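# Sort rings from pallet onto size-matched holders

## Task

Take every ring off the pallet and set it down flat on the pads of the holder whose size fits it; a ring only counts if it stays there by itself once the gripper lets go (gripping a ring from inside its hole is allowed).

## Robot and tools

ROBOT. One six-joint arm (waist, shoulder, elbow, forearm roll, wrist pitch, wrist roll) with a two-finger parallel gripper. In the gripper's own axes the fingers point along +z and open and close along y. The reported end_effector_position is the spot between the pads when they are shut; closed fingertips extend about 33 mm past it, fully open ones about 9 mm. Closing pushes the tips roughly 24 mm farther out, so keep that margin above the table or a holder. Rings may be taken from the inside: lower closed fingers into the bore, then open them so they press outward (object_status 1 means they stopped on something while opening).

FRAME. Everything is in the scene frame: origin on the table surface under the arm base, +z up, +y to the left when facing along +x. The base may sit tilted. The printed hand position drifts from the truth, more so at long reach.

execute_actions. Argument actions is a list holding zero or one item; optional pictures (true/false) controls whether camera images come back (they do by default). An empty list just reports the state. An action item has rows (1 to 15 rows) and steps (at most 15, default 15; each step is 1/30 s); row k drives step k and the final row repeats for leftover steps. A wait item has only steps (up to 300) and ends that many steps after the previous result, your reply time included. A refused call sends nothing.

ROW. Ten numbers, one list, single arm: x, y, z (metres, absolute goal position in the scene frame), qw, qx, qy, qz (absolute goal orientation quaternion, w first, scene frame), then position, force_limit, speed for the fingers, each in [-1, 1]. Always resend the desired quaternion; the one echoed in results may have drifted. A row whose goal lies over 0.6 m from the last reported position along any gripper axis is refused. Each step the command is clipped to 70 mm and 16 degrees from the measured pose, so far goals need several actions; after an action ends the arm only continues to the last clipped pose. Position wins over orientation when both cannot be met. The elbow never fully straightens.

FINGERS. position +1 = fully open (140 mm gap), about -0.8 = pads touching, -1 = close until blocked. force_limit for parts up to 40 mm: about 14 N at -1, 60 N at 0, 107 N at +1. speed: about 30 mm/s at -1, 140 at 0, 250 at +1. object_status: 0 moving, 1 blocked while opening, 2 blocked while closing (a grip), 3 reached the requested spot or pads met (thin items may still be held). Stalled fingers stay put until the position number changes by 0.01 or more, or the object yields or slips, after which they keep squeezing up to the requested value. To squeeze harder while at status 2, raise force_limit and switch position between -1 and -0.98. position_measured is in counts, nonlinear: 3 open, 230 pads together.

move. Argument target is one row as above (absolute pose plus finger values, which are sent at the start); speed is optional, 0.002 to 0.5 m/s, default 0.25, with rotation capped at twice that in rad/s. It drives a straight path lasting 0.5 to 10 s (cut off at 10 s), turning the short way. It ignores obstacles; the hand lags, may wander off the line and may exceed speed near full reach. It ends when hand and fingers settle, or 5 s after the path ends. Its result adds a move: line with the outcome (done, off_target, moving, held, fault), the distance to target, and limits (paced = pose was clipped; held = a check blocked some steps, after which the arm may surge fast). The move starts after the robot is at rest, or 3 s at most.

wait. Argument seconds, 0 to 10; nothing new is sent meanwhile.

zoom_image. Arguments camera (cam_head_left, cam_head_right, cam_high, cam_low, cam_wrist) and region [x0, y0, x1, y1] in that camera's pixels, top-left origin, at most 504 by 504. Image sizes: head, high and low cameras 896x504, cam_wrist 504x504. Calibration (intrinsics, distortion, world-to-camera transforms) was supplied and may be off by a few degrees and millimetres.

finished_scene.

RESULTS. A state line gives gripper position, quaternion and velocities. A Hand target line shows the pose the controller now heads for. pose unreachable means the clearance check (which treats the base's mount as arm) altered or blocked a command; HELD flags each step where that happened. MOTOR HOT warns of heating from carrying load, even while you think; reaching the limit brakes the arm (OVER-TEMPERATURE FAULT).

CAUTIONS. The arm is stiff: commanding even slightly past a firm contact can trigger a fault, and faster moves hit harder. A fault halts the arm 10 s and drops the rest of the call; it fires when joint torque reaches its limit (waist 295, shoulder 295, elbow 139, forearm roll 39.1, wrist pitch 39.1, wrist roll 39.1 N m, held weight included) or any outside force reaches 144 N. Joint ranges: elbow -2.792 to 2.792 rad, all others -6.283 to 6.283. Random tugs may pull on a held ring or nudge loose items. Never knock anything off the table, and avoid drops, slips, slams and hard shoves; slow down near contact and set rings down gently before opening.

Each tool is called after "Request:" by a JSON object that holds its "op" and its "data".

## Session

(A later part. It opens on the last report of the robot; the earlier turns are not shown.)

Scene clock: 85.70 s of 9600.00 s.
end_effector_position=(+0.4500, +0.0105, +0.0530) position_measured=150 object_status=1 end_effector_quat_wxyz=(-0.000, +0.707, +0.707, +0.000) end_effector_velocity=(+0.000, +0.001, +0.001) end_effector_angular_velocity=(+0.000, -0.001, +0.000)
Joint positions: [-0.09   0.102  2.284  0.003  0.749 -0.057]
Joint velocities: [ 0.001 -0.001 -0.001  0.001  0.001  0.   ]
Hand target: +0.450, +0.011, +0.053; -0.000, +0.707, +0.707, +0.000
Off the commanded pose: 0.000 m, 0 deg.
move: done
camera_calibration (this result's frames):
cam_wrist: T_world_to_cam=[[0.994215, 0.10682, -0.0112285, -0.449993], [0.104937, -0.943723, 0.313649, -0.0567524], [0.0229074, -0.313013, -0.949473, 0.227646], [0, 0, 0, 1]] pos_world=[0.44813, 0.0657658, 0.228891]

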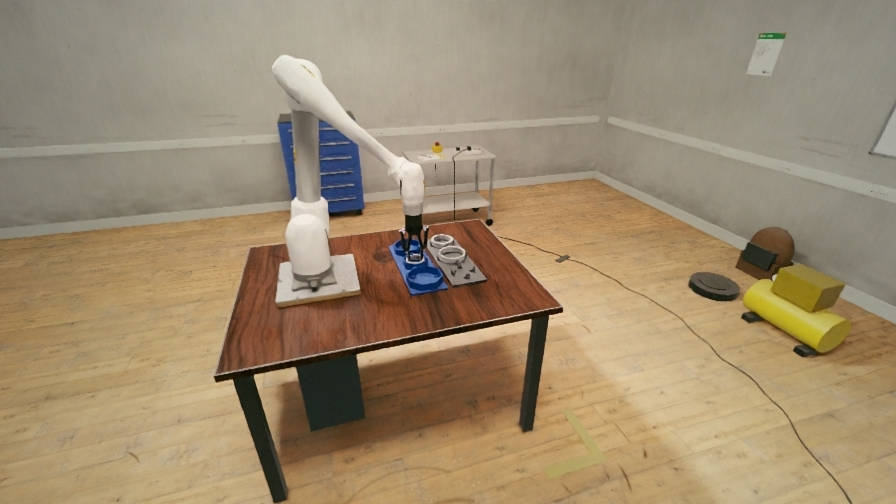

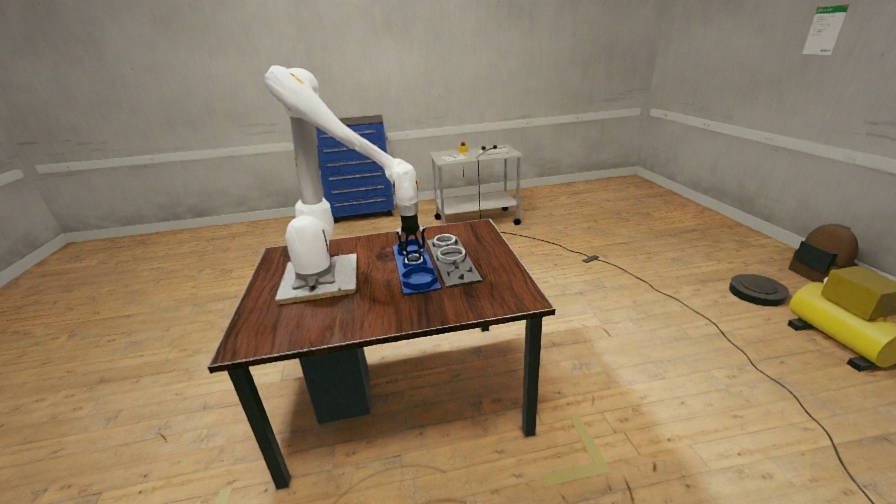

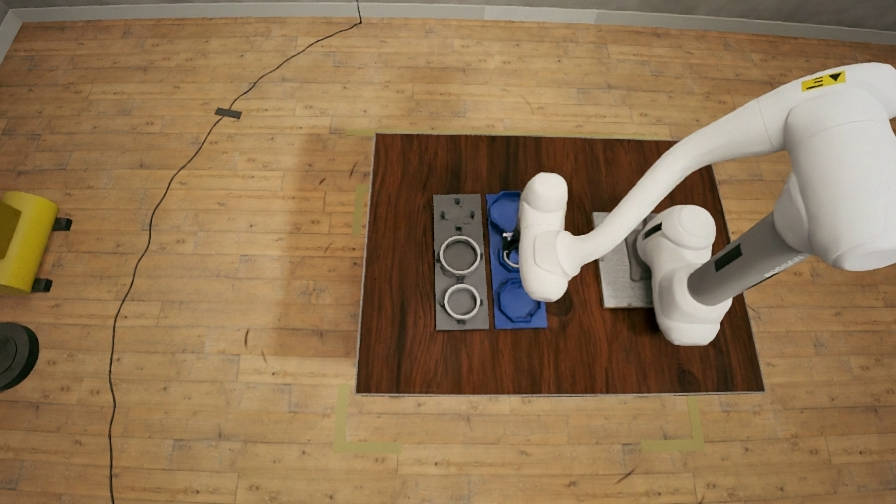

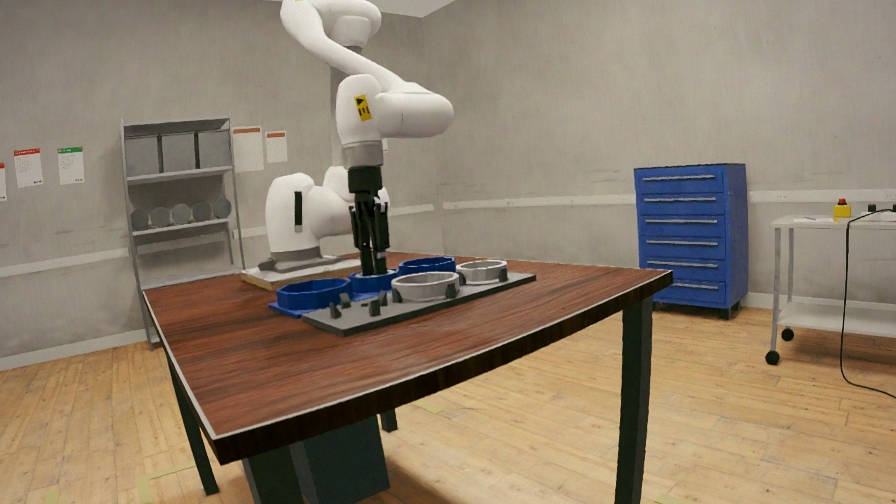

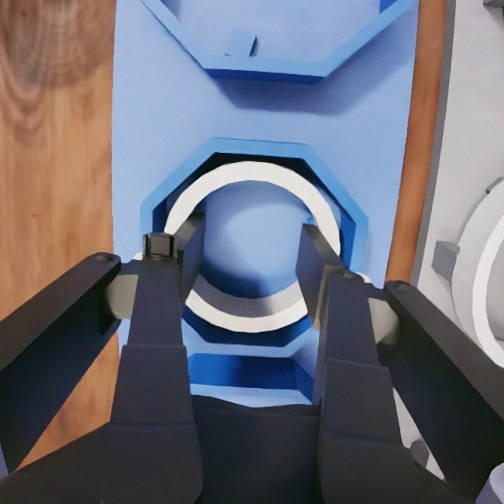

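Request:
{"op": "move", "data": {"target": [0.450,0.0105,0.105,0,0.7071,0.7071,0,1,0,-0.7], "speed": 0.08}}

Request:
{"op": "move", "data": {"target": [0.6355,-0.1343,0.1,0,0.7071,0.7071,0,1,0,-0.7], "speed": 0.15}}

Request:
{"op": "move", "data": {"target": [0.6355,-0.1343,0.074,0,0.7071,0.7071,0,1,0,-0.7], "speed": 0.03}}

Scene clock: 90.80 s of 9600.00 s.
end_effector_position=(+0.4500, +0.0105, +0.1049) position_measured=150 object_status=1 end_effector_quat_wxyz=(+0.000, +0.707, +0.707, -0.000) end_effector_velocity=(+0.000, -0.001, +0.001) end_effector_angular_velocity=(+0.000, -0.000, -0.003)
Joint positions: [-0.09   0.027  2.239  0.002  0.869 -0.056]
Joint velocities: [-0.002 -0.001 -0.002  0.     0.003  0.   ]
Hand target: +0.450, +0.010, +0.105; +0.000, +0.707, +0.707, -0.000
Off the commanded pose: 0.000 m, 0 deg.
After step 90, 1.07 s passed at rest.
move: done
camera_calibration (this result's frames):
cam_wrist: T_world_to_cam=[[0.994224, 0.106733, -0.0112536, -0.449443], [0.10486, -0.943702, 0.313737, -0.0730431], [0.0228661, -0.313105, -0.949443, 0.276941], [0, 0, 0, 1]] pos_world=[0.448174, 0.065751, 0.280798]

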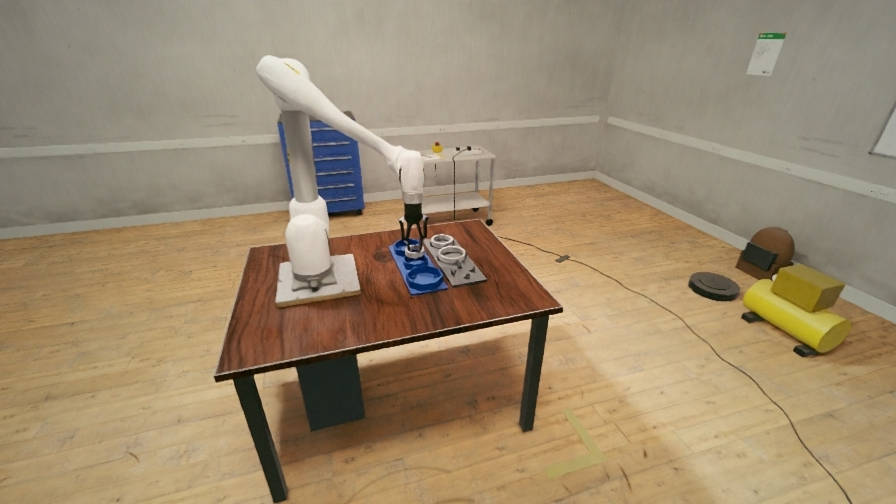

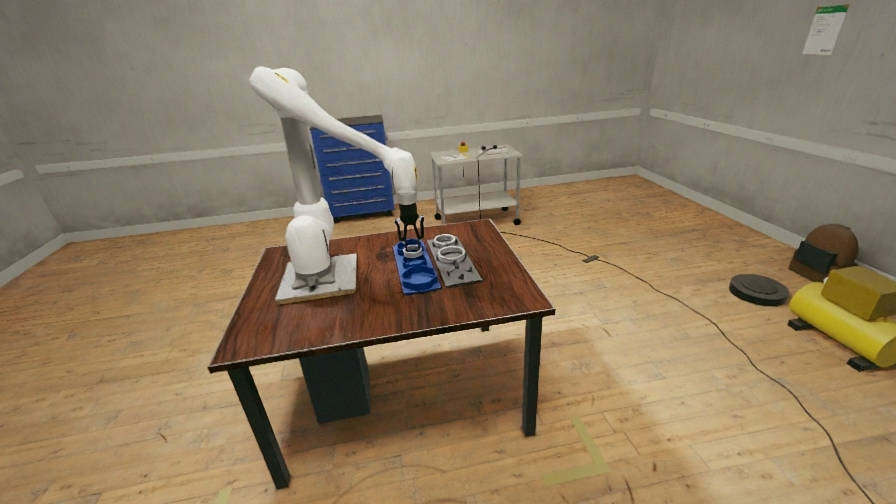

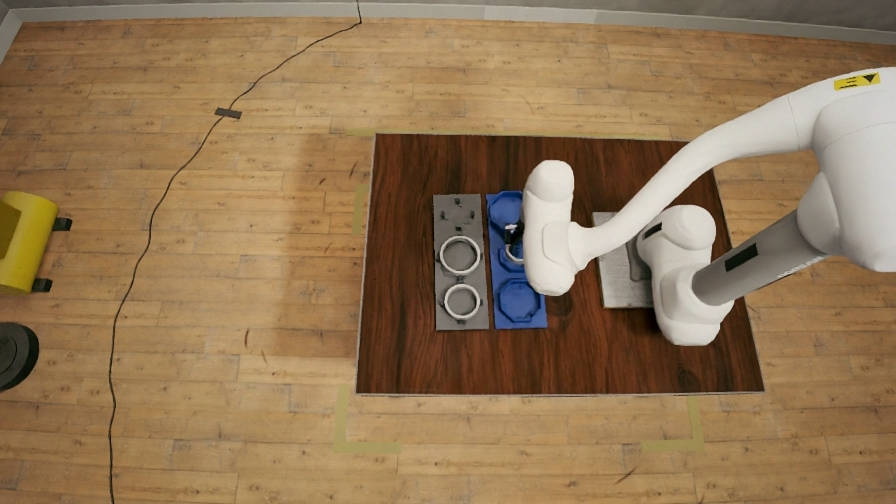

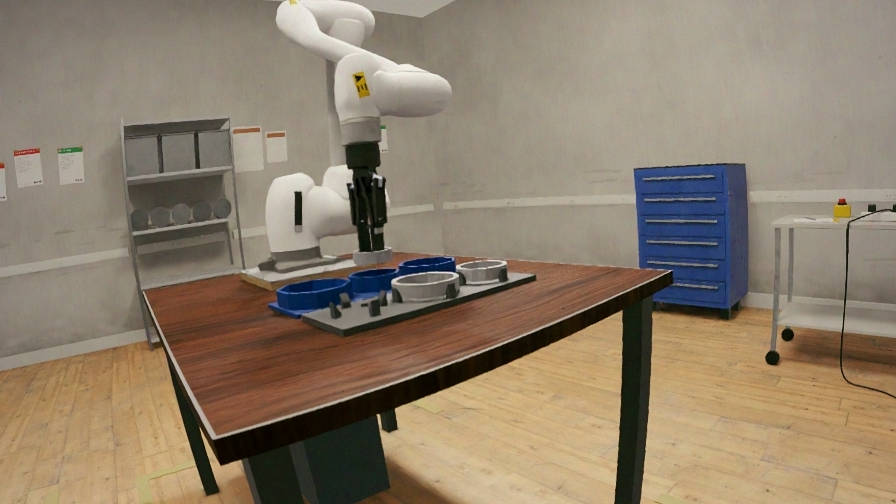

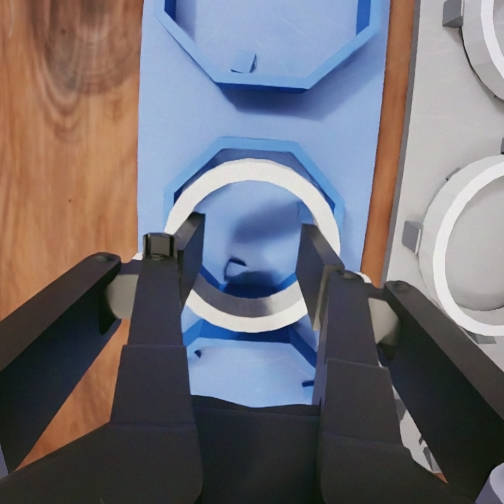

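Scene clock: 92.80 s of 9600.00 s.
end_effector_position=(+0.6354, -0.1343, +0.0999) position_measured=150 object_status=1 end_effector_quat_wxyz=(-0.000, +0.707, +0.707, -0.000) end_effector_velocity=(+0.000, -0.001, -0.001) end_effector_angular_velocity=(+0.001, +0.001, -0.001)
Joint positions: [-0.298  0.32   1.883  0.004  0.932 -0.266]
Joint velocities: [-0.002  0.002 -0.001  0.     0.    -0.001]
Hand target: +0.635, -0.134, +0.100; -0.000, +0.707, +0.707, -0.000
Off the commanded pose: 0.000 m, 0 deg.
move: done
camera_calibration (this result's frames):
cam_wrist: T_world_to_cam=[[0.99422, 0.106763, -0.011308, -0.618342], [0.104907, -0.943711, 0.313694, -0.227514], [0.0228195, -0.313067, -0.949457, 0.222639], [0, 0, 0, 1]] pos_world=[0.633555, -0.0789909, 0.275763]

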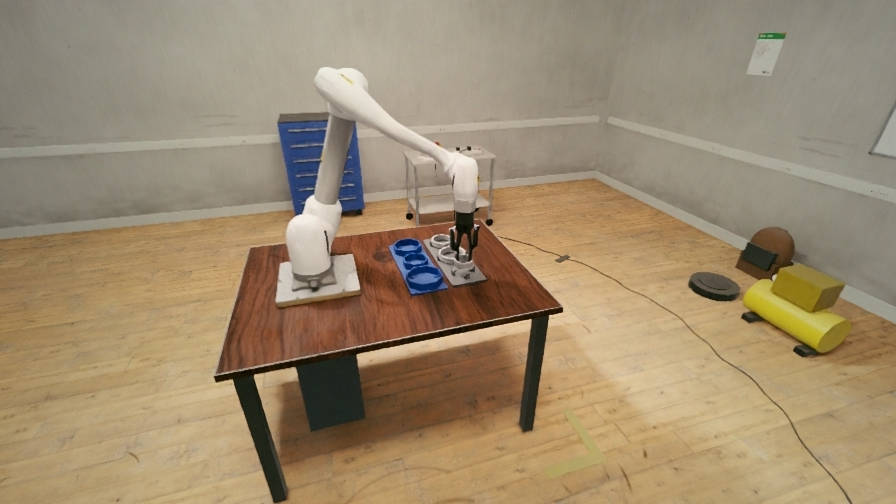

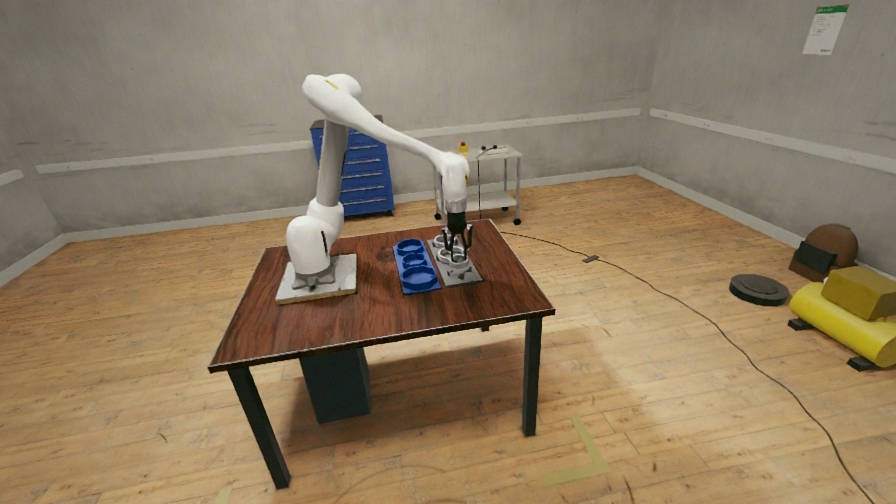

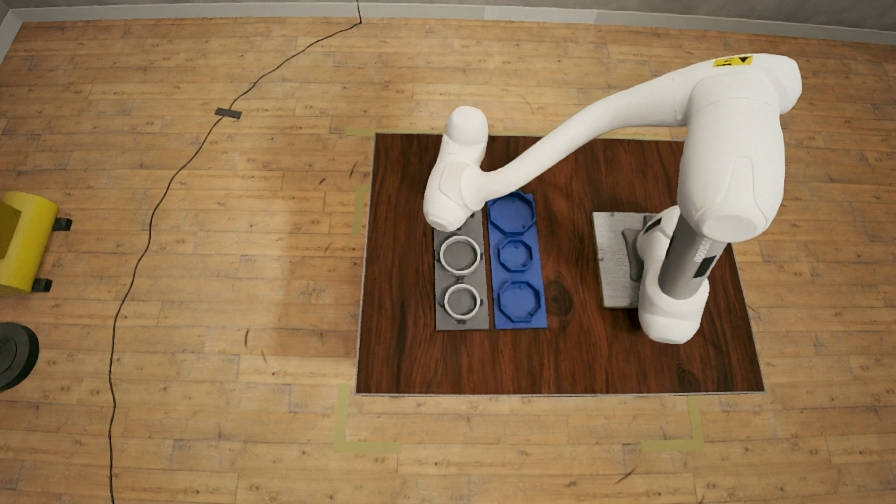

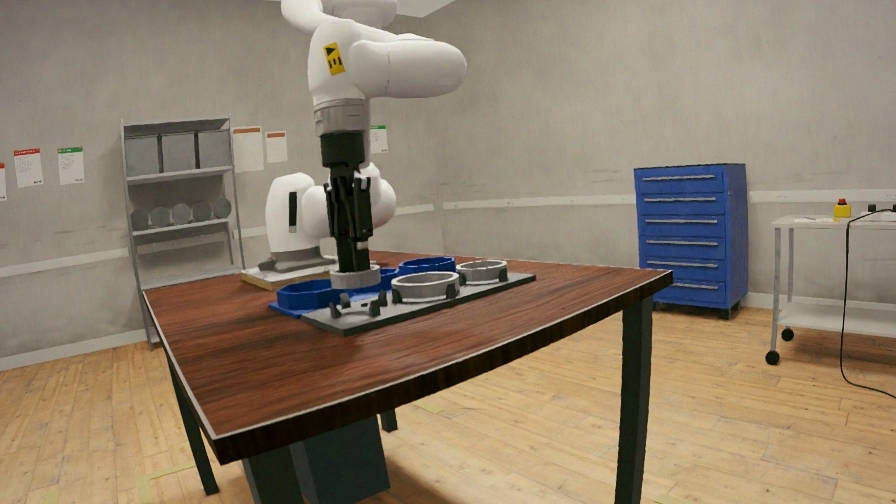

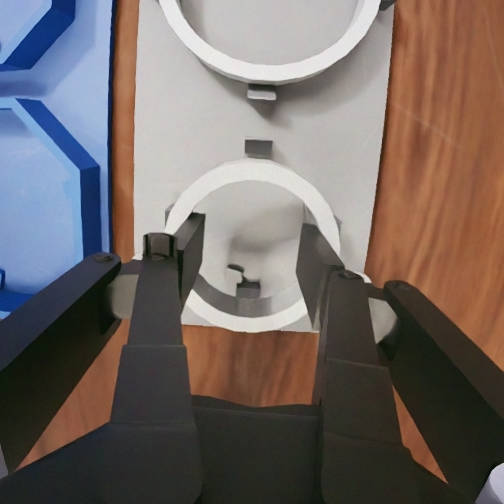

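Scene clock: 93.97 s of 9600.00 s.
end_effector_position=(+0.6355, -0.1343, +0.0741) position_measured=150 object_status=1 end_effector_quat_wxyz=(+0.000, +0.707, +0.707, +0.000) end_effector_velocity=(-0.000, -0.000, -0.001) end_effector_angular_velocity=(+0.001, -0.001, -0.003)
Joint positions: [-0.298  0.347  1.902  0.004  0.886 -0.266]
Joint velocities: [-0.001  0.     0.001  0.002 -0.002  0.   ]
Hand target: +0.635, -0.134, +0.074; -0.000, +0.707, +0.707, +0.000
Off the commanded pose: 0.000 m, 0 deg.
move: done
camera_calibration (this result's frames):
cam_wrist: T_world_to_cam=[[0.994222, 0.10676, -0.0112025, -0.618718], [0.104871, -0.943719, 0.313683, -0.219472], [0.0229168, -0.313045, -0.949462, 0.198075], [0, 0, 0, 1]] pos_world=[0.63362, -0.0790591, 0.249978]

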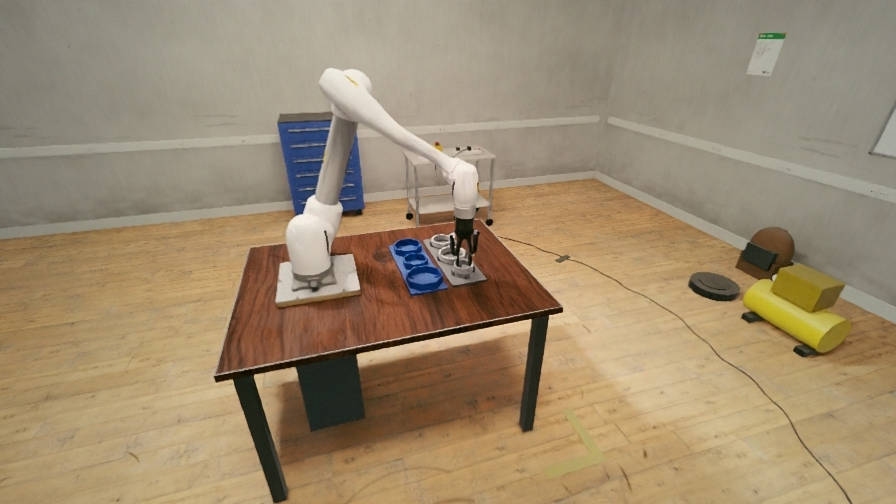

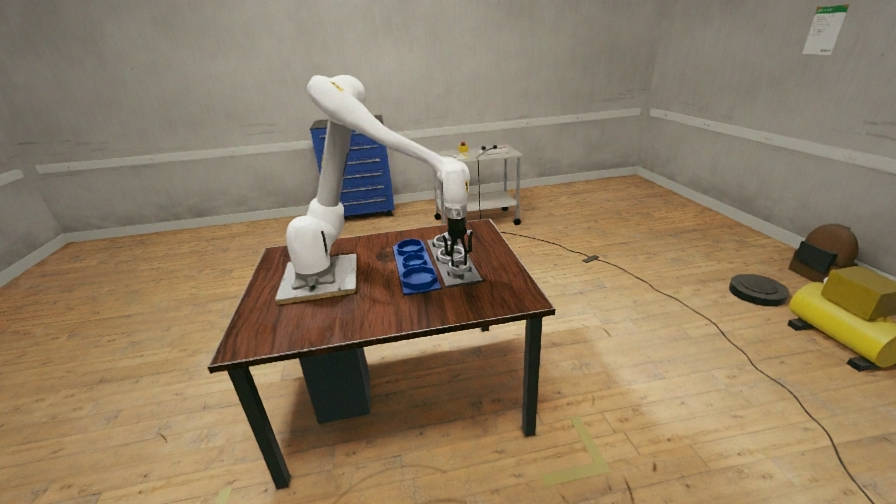

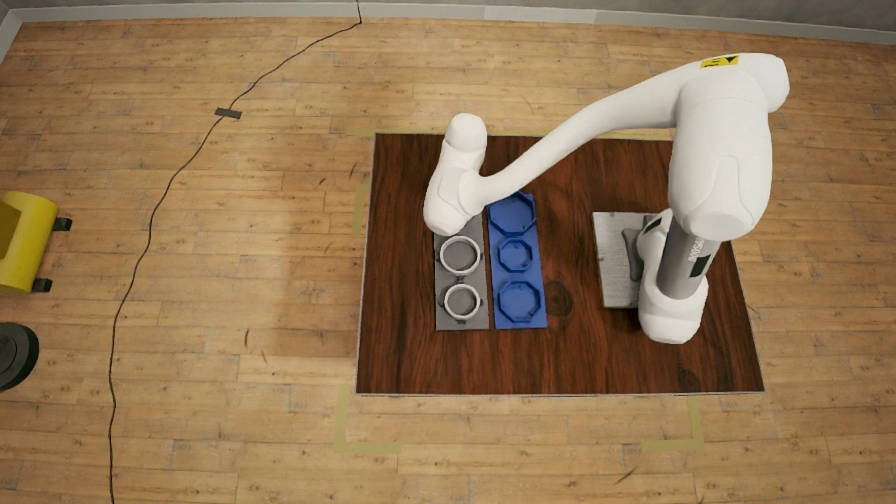

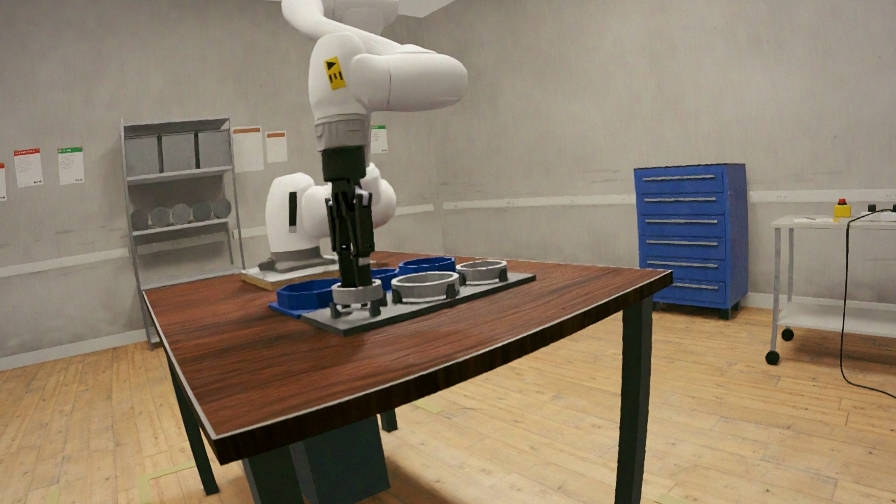

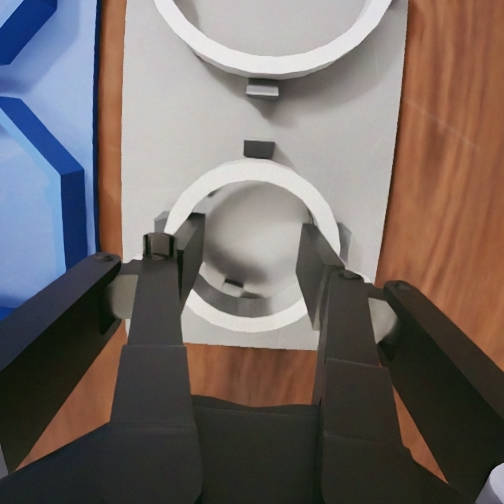

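Looks aligned.

Request:
{"op": "move", "data": {"target": [0.6355,-0.1343,0.057,0,0.7071,0.7071,0,1,0,-0.7], "speed": 0.01}}

Request:
{"op": "zoom_image", "data": {"camera": "cam_low", "region": [290,250,530,340]}}

Scene clock: 99.60 s of 9600.00 s.
end_effector_position=(+0.6355, -0.1343, +0.0571) position_measured=150 object_status=1 end_effector_quat_wxyz=(+0.000, +0.707, +0.707, +0.000) end_effector_velocity=(+0.000, -0.001, -0.001) end_effector_angular_velocity=(+0.000, -0.000, -0.001)
Joint positions: [-0.298  0.366  1.914  0.004  0.856 -0.266]
Joint velocities: [-0.001  0.002 -0.     0.    -0.001  0.   ]
Hand target: +0.635, -0.134, +0.057; -0.000, +0.707, +0.707, +0.000
Off the commanded pose: 0.000 m, 0 deg.
After step 90, 0.70 s passed at rest.
move: done
camera_calibration (this result's frames):
cam_wrist: T_world_to_cam=[[0.994218, 0.106796, -0.0111927, -0.618923], [0.104903, -0.943712, 0.313692, -0.214141], [0.0229385, -0.313052, -0.949459, 0.181926], [0, 0, 0, 1]] pos_world=[0.633635, -0.0790359, 0.232978]

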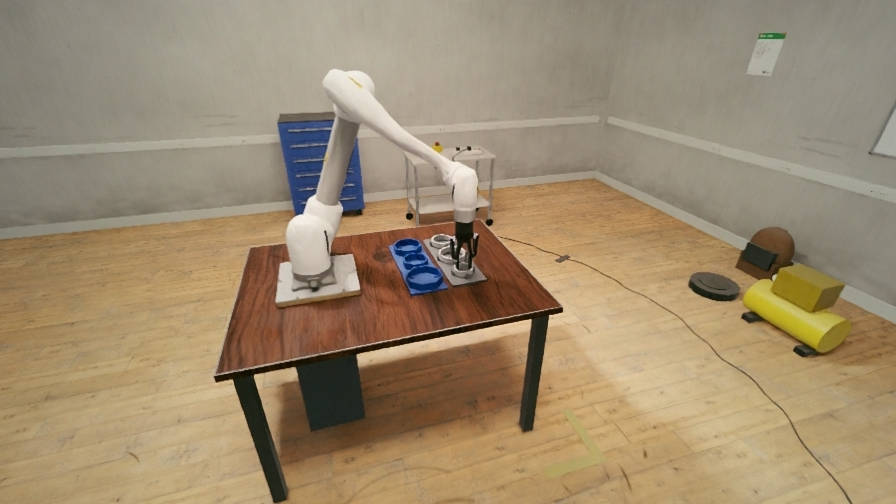

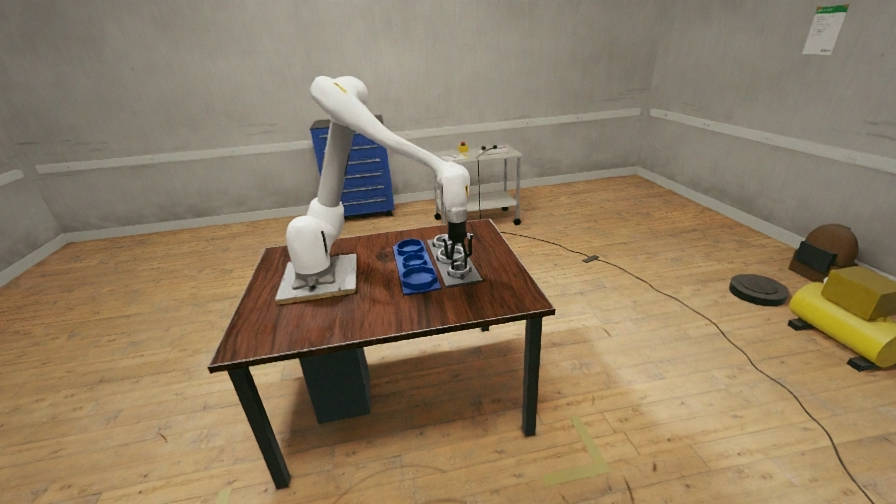

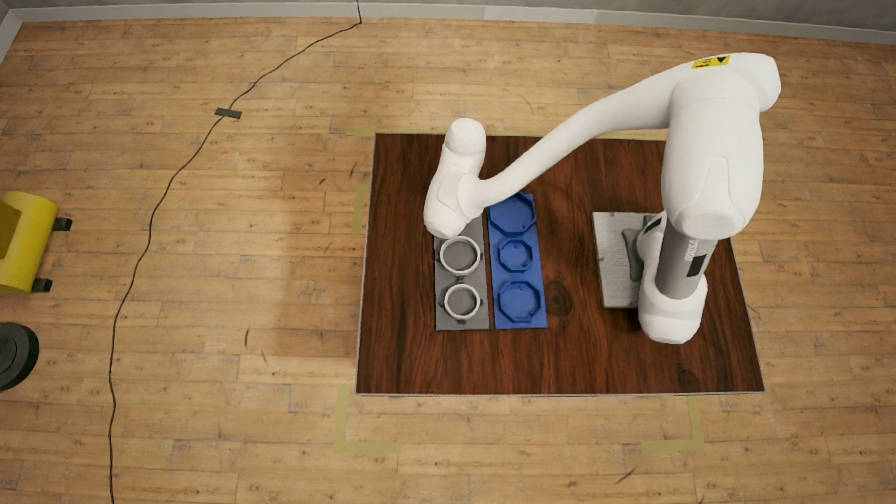

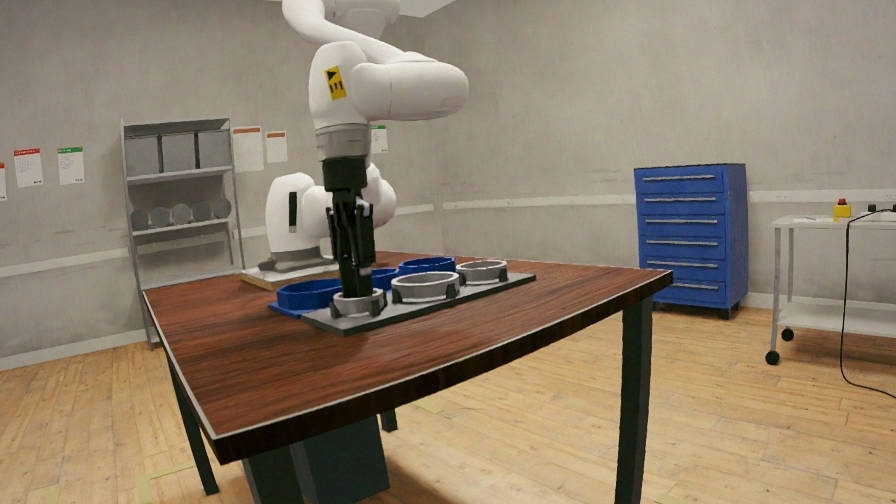

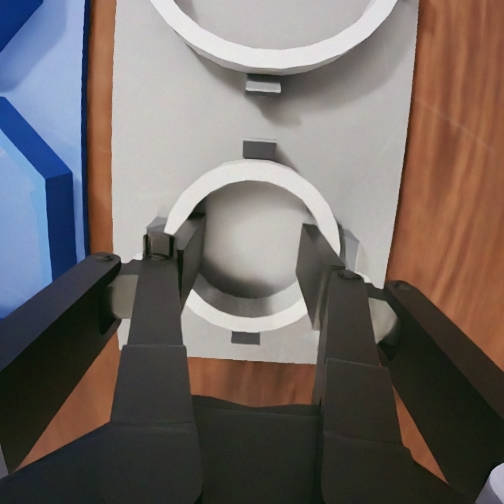

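Region (290, 250, 530, 340) of cam_low's 896x504 image, scaled by 2.100, with more detail than that image has; it fills the top 189 rows of this view, and the rest is white.

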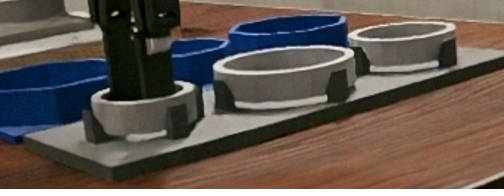

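Request:
{"op": "move", "data": {"target": [0.6355,-0.1343,0.057,0,0.7071,0.7071,0,-0.45,0,-0.7], "speed": 0.01}}

Request:
{"op": "move", "data": {"target": [0.6355,-0.1343,0.11,0,0.7071,0.7071,0,-0.45,0,-0.7], "speed": 0.08}}

Request:
{"op": "zoom_image", "data": {"camera": "cam_low", "region": [290,250,530,340]}}

Scene clock: 104.80 s of 9600.00 s.
end_effector_position=(+0.6355, -0.1343, +0.0569) position_measured=186 object_status=3 end_effector_quat_wxyz=(-0.000, +0.707, +0.707, -0.000) end_effector_velocity=(-0.000, +0.000, -0.001) end_effector_angular_velocity=(+0.002, +0.000, +0.000)
Joint positions: [-0.298  0.366  1.914  0.004  0.856 -0.266]
Joint velocities: [-0.     0.001  0.     0.002 -0.    -0.001]
Hand target: +0.635, -0.134, +0.057; +0.000, +0.707, +0.707, +0.000
Off the commanded pose: 0.000 m, 0 deg.
After step 90, 1.50 s passed at rest.
move: done
camera_calibration (this result's frames):
cam_wrist: T_world_to_cam=[[0.994217, 0.106791, -0.0112989, -0.618875], [0.104932, -0.94373, 0.313629, -0.214074], [0.0228295, -0.313001, -0.949478, 0.181861], [0, 0, 0, 1]] pos_world=[0.633607, -0.0790156, 0.23282]

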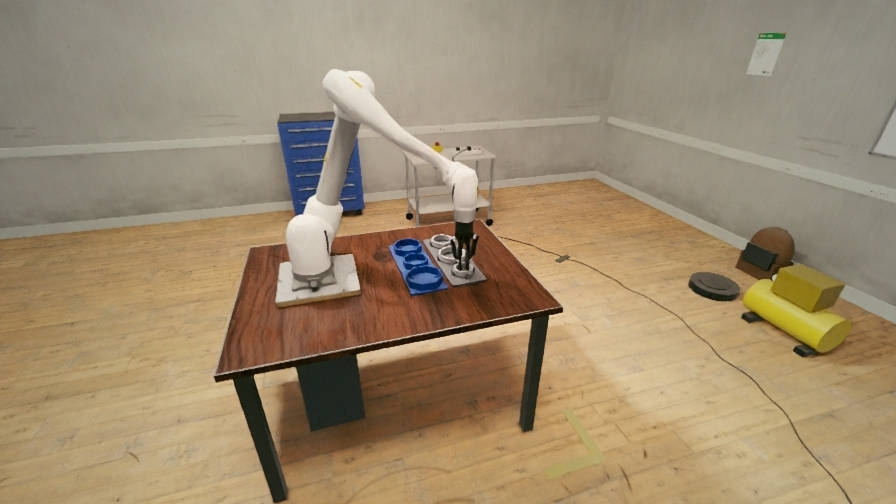

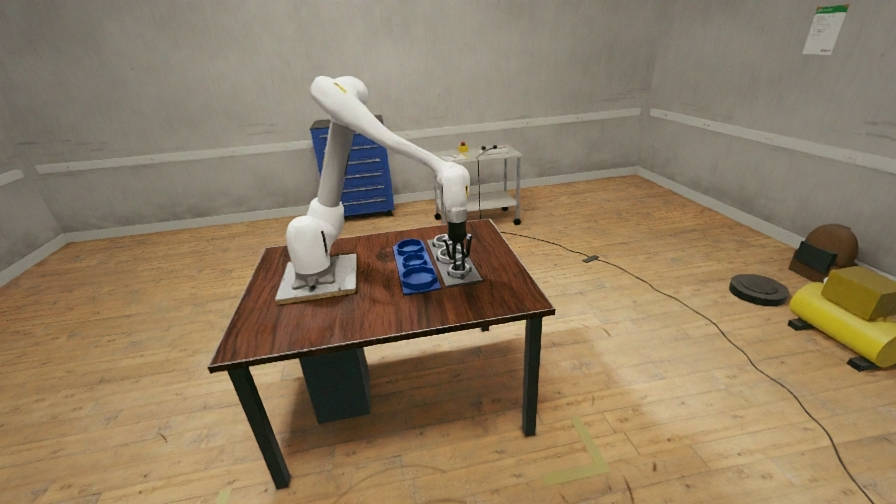

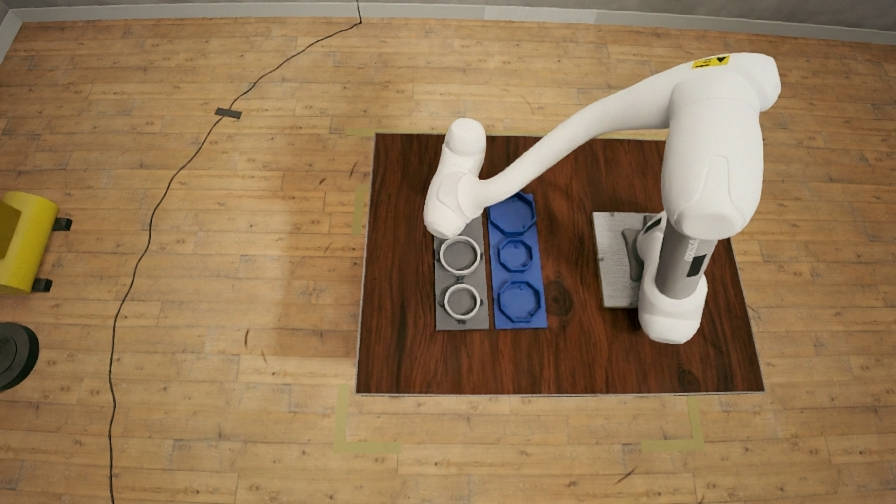

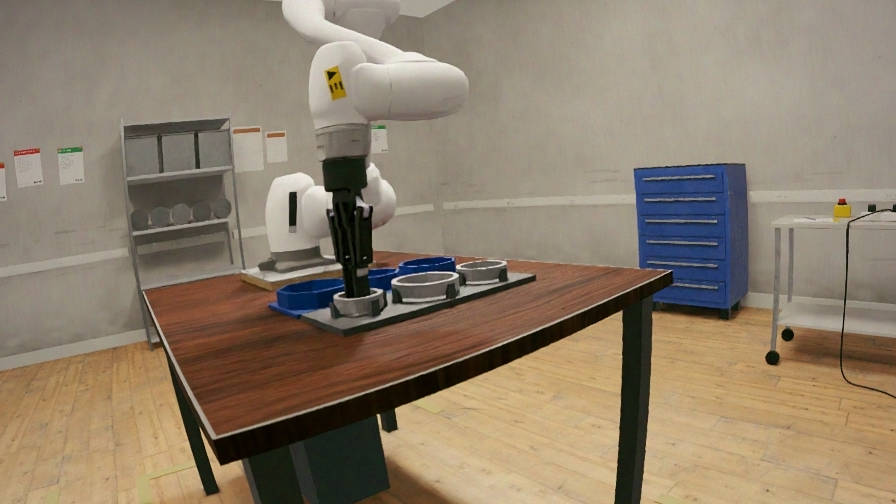

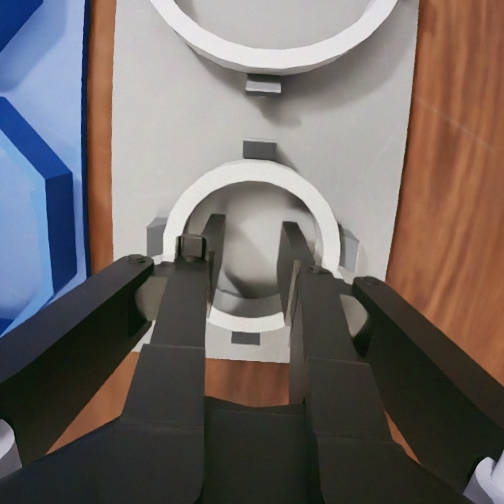

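Scene clock: 105.83 s of 9600.00 s.
end_effector_position=(+0.6355, -0.1343, +0.1099) position_measured=186 object_status=3 end_effector_quat_wxyz=(-0.000, +0.707, +0.707, -0.000) end_effector_velocity=(-0.000, -0.000, +0.001) end_effector_angular_velocity=(+0.000, +0.001, -0.000)
Joint positions: [-0.298  0.31   1.875  0.004  0.95  -0.266]
Joint velocities: [-0.    -0.001 -0.001 -0.     0.002  0.   ]
Hand target: +0.636, -0.134, +0.110; +0.000, +0.707, +0.707, -0.000
Off the commanded pose: 0.000 m, 0 deg.
move: done
camera_calibration (this result's frames):
cam_wrist: T_world_to_cam=[[0.994223, 0.106746, -0.0112559, -0.618356], [0.104874, -0.943707, 0.313717, -0.230716], [0.0228659, -0.313085, -0.94945, 0.232112], [0, 0, 0, 1]] pos_world=[0.633672, -0.0790502, 0.285798]

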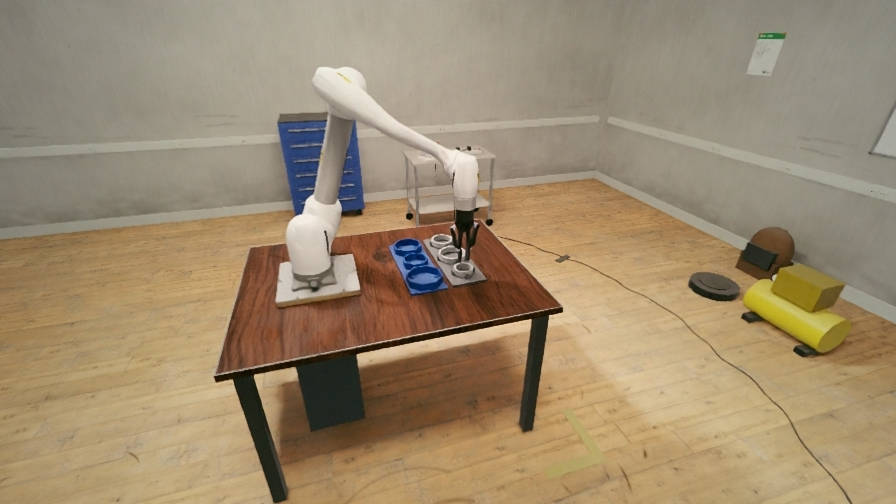

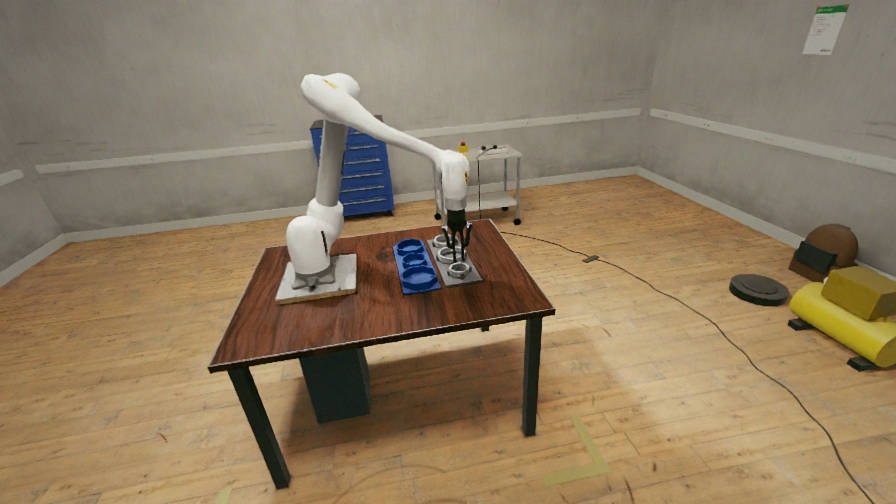

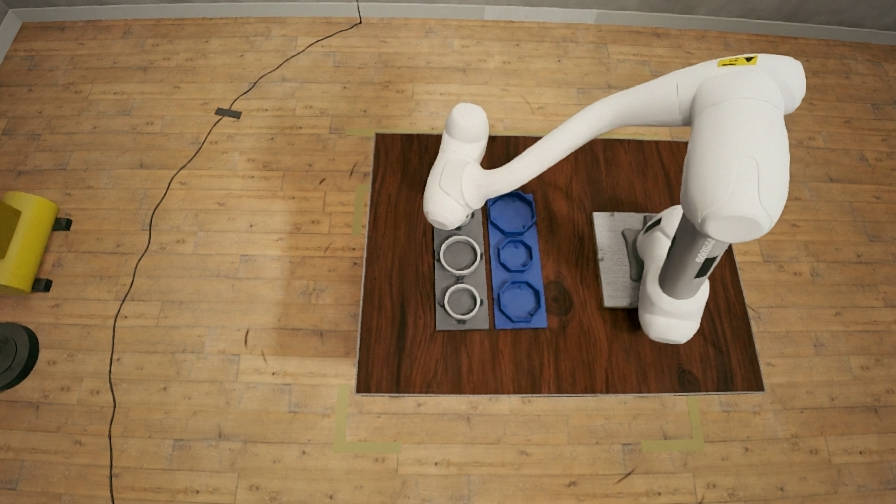

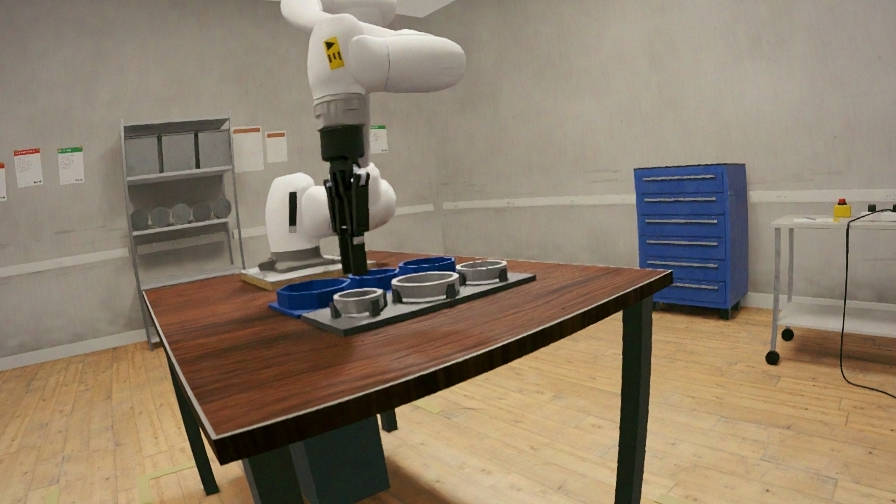

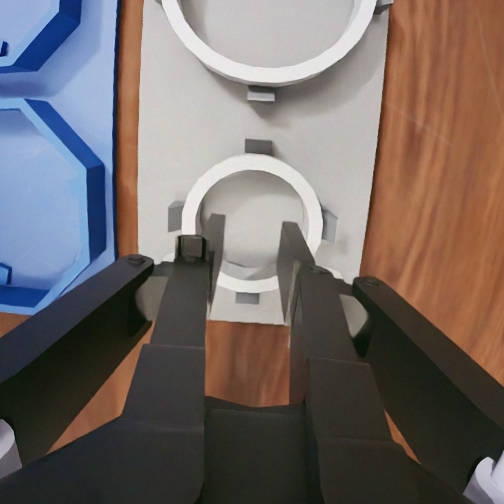

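Region (290, 250, 530, 340) of cam_low's 896x504 image, scaled by 2.100, with more detail than that image has; it fills the top 189 rows of this view, and the rest is white.

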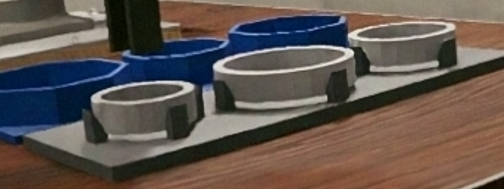

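Request:
{"op": "finished_scene", "data": {"scene": 2}}

The scene is finished: the task was done.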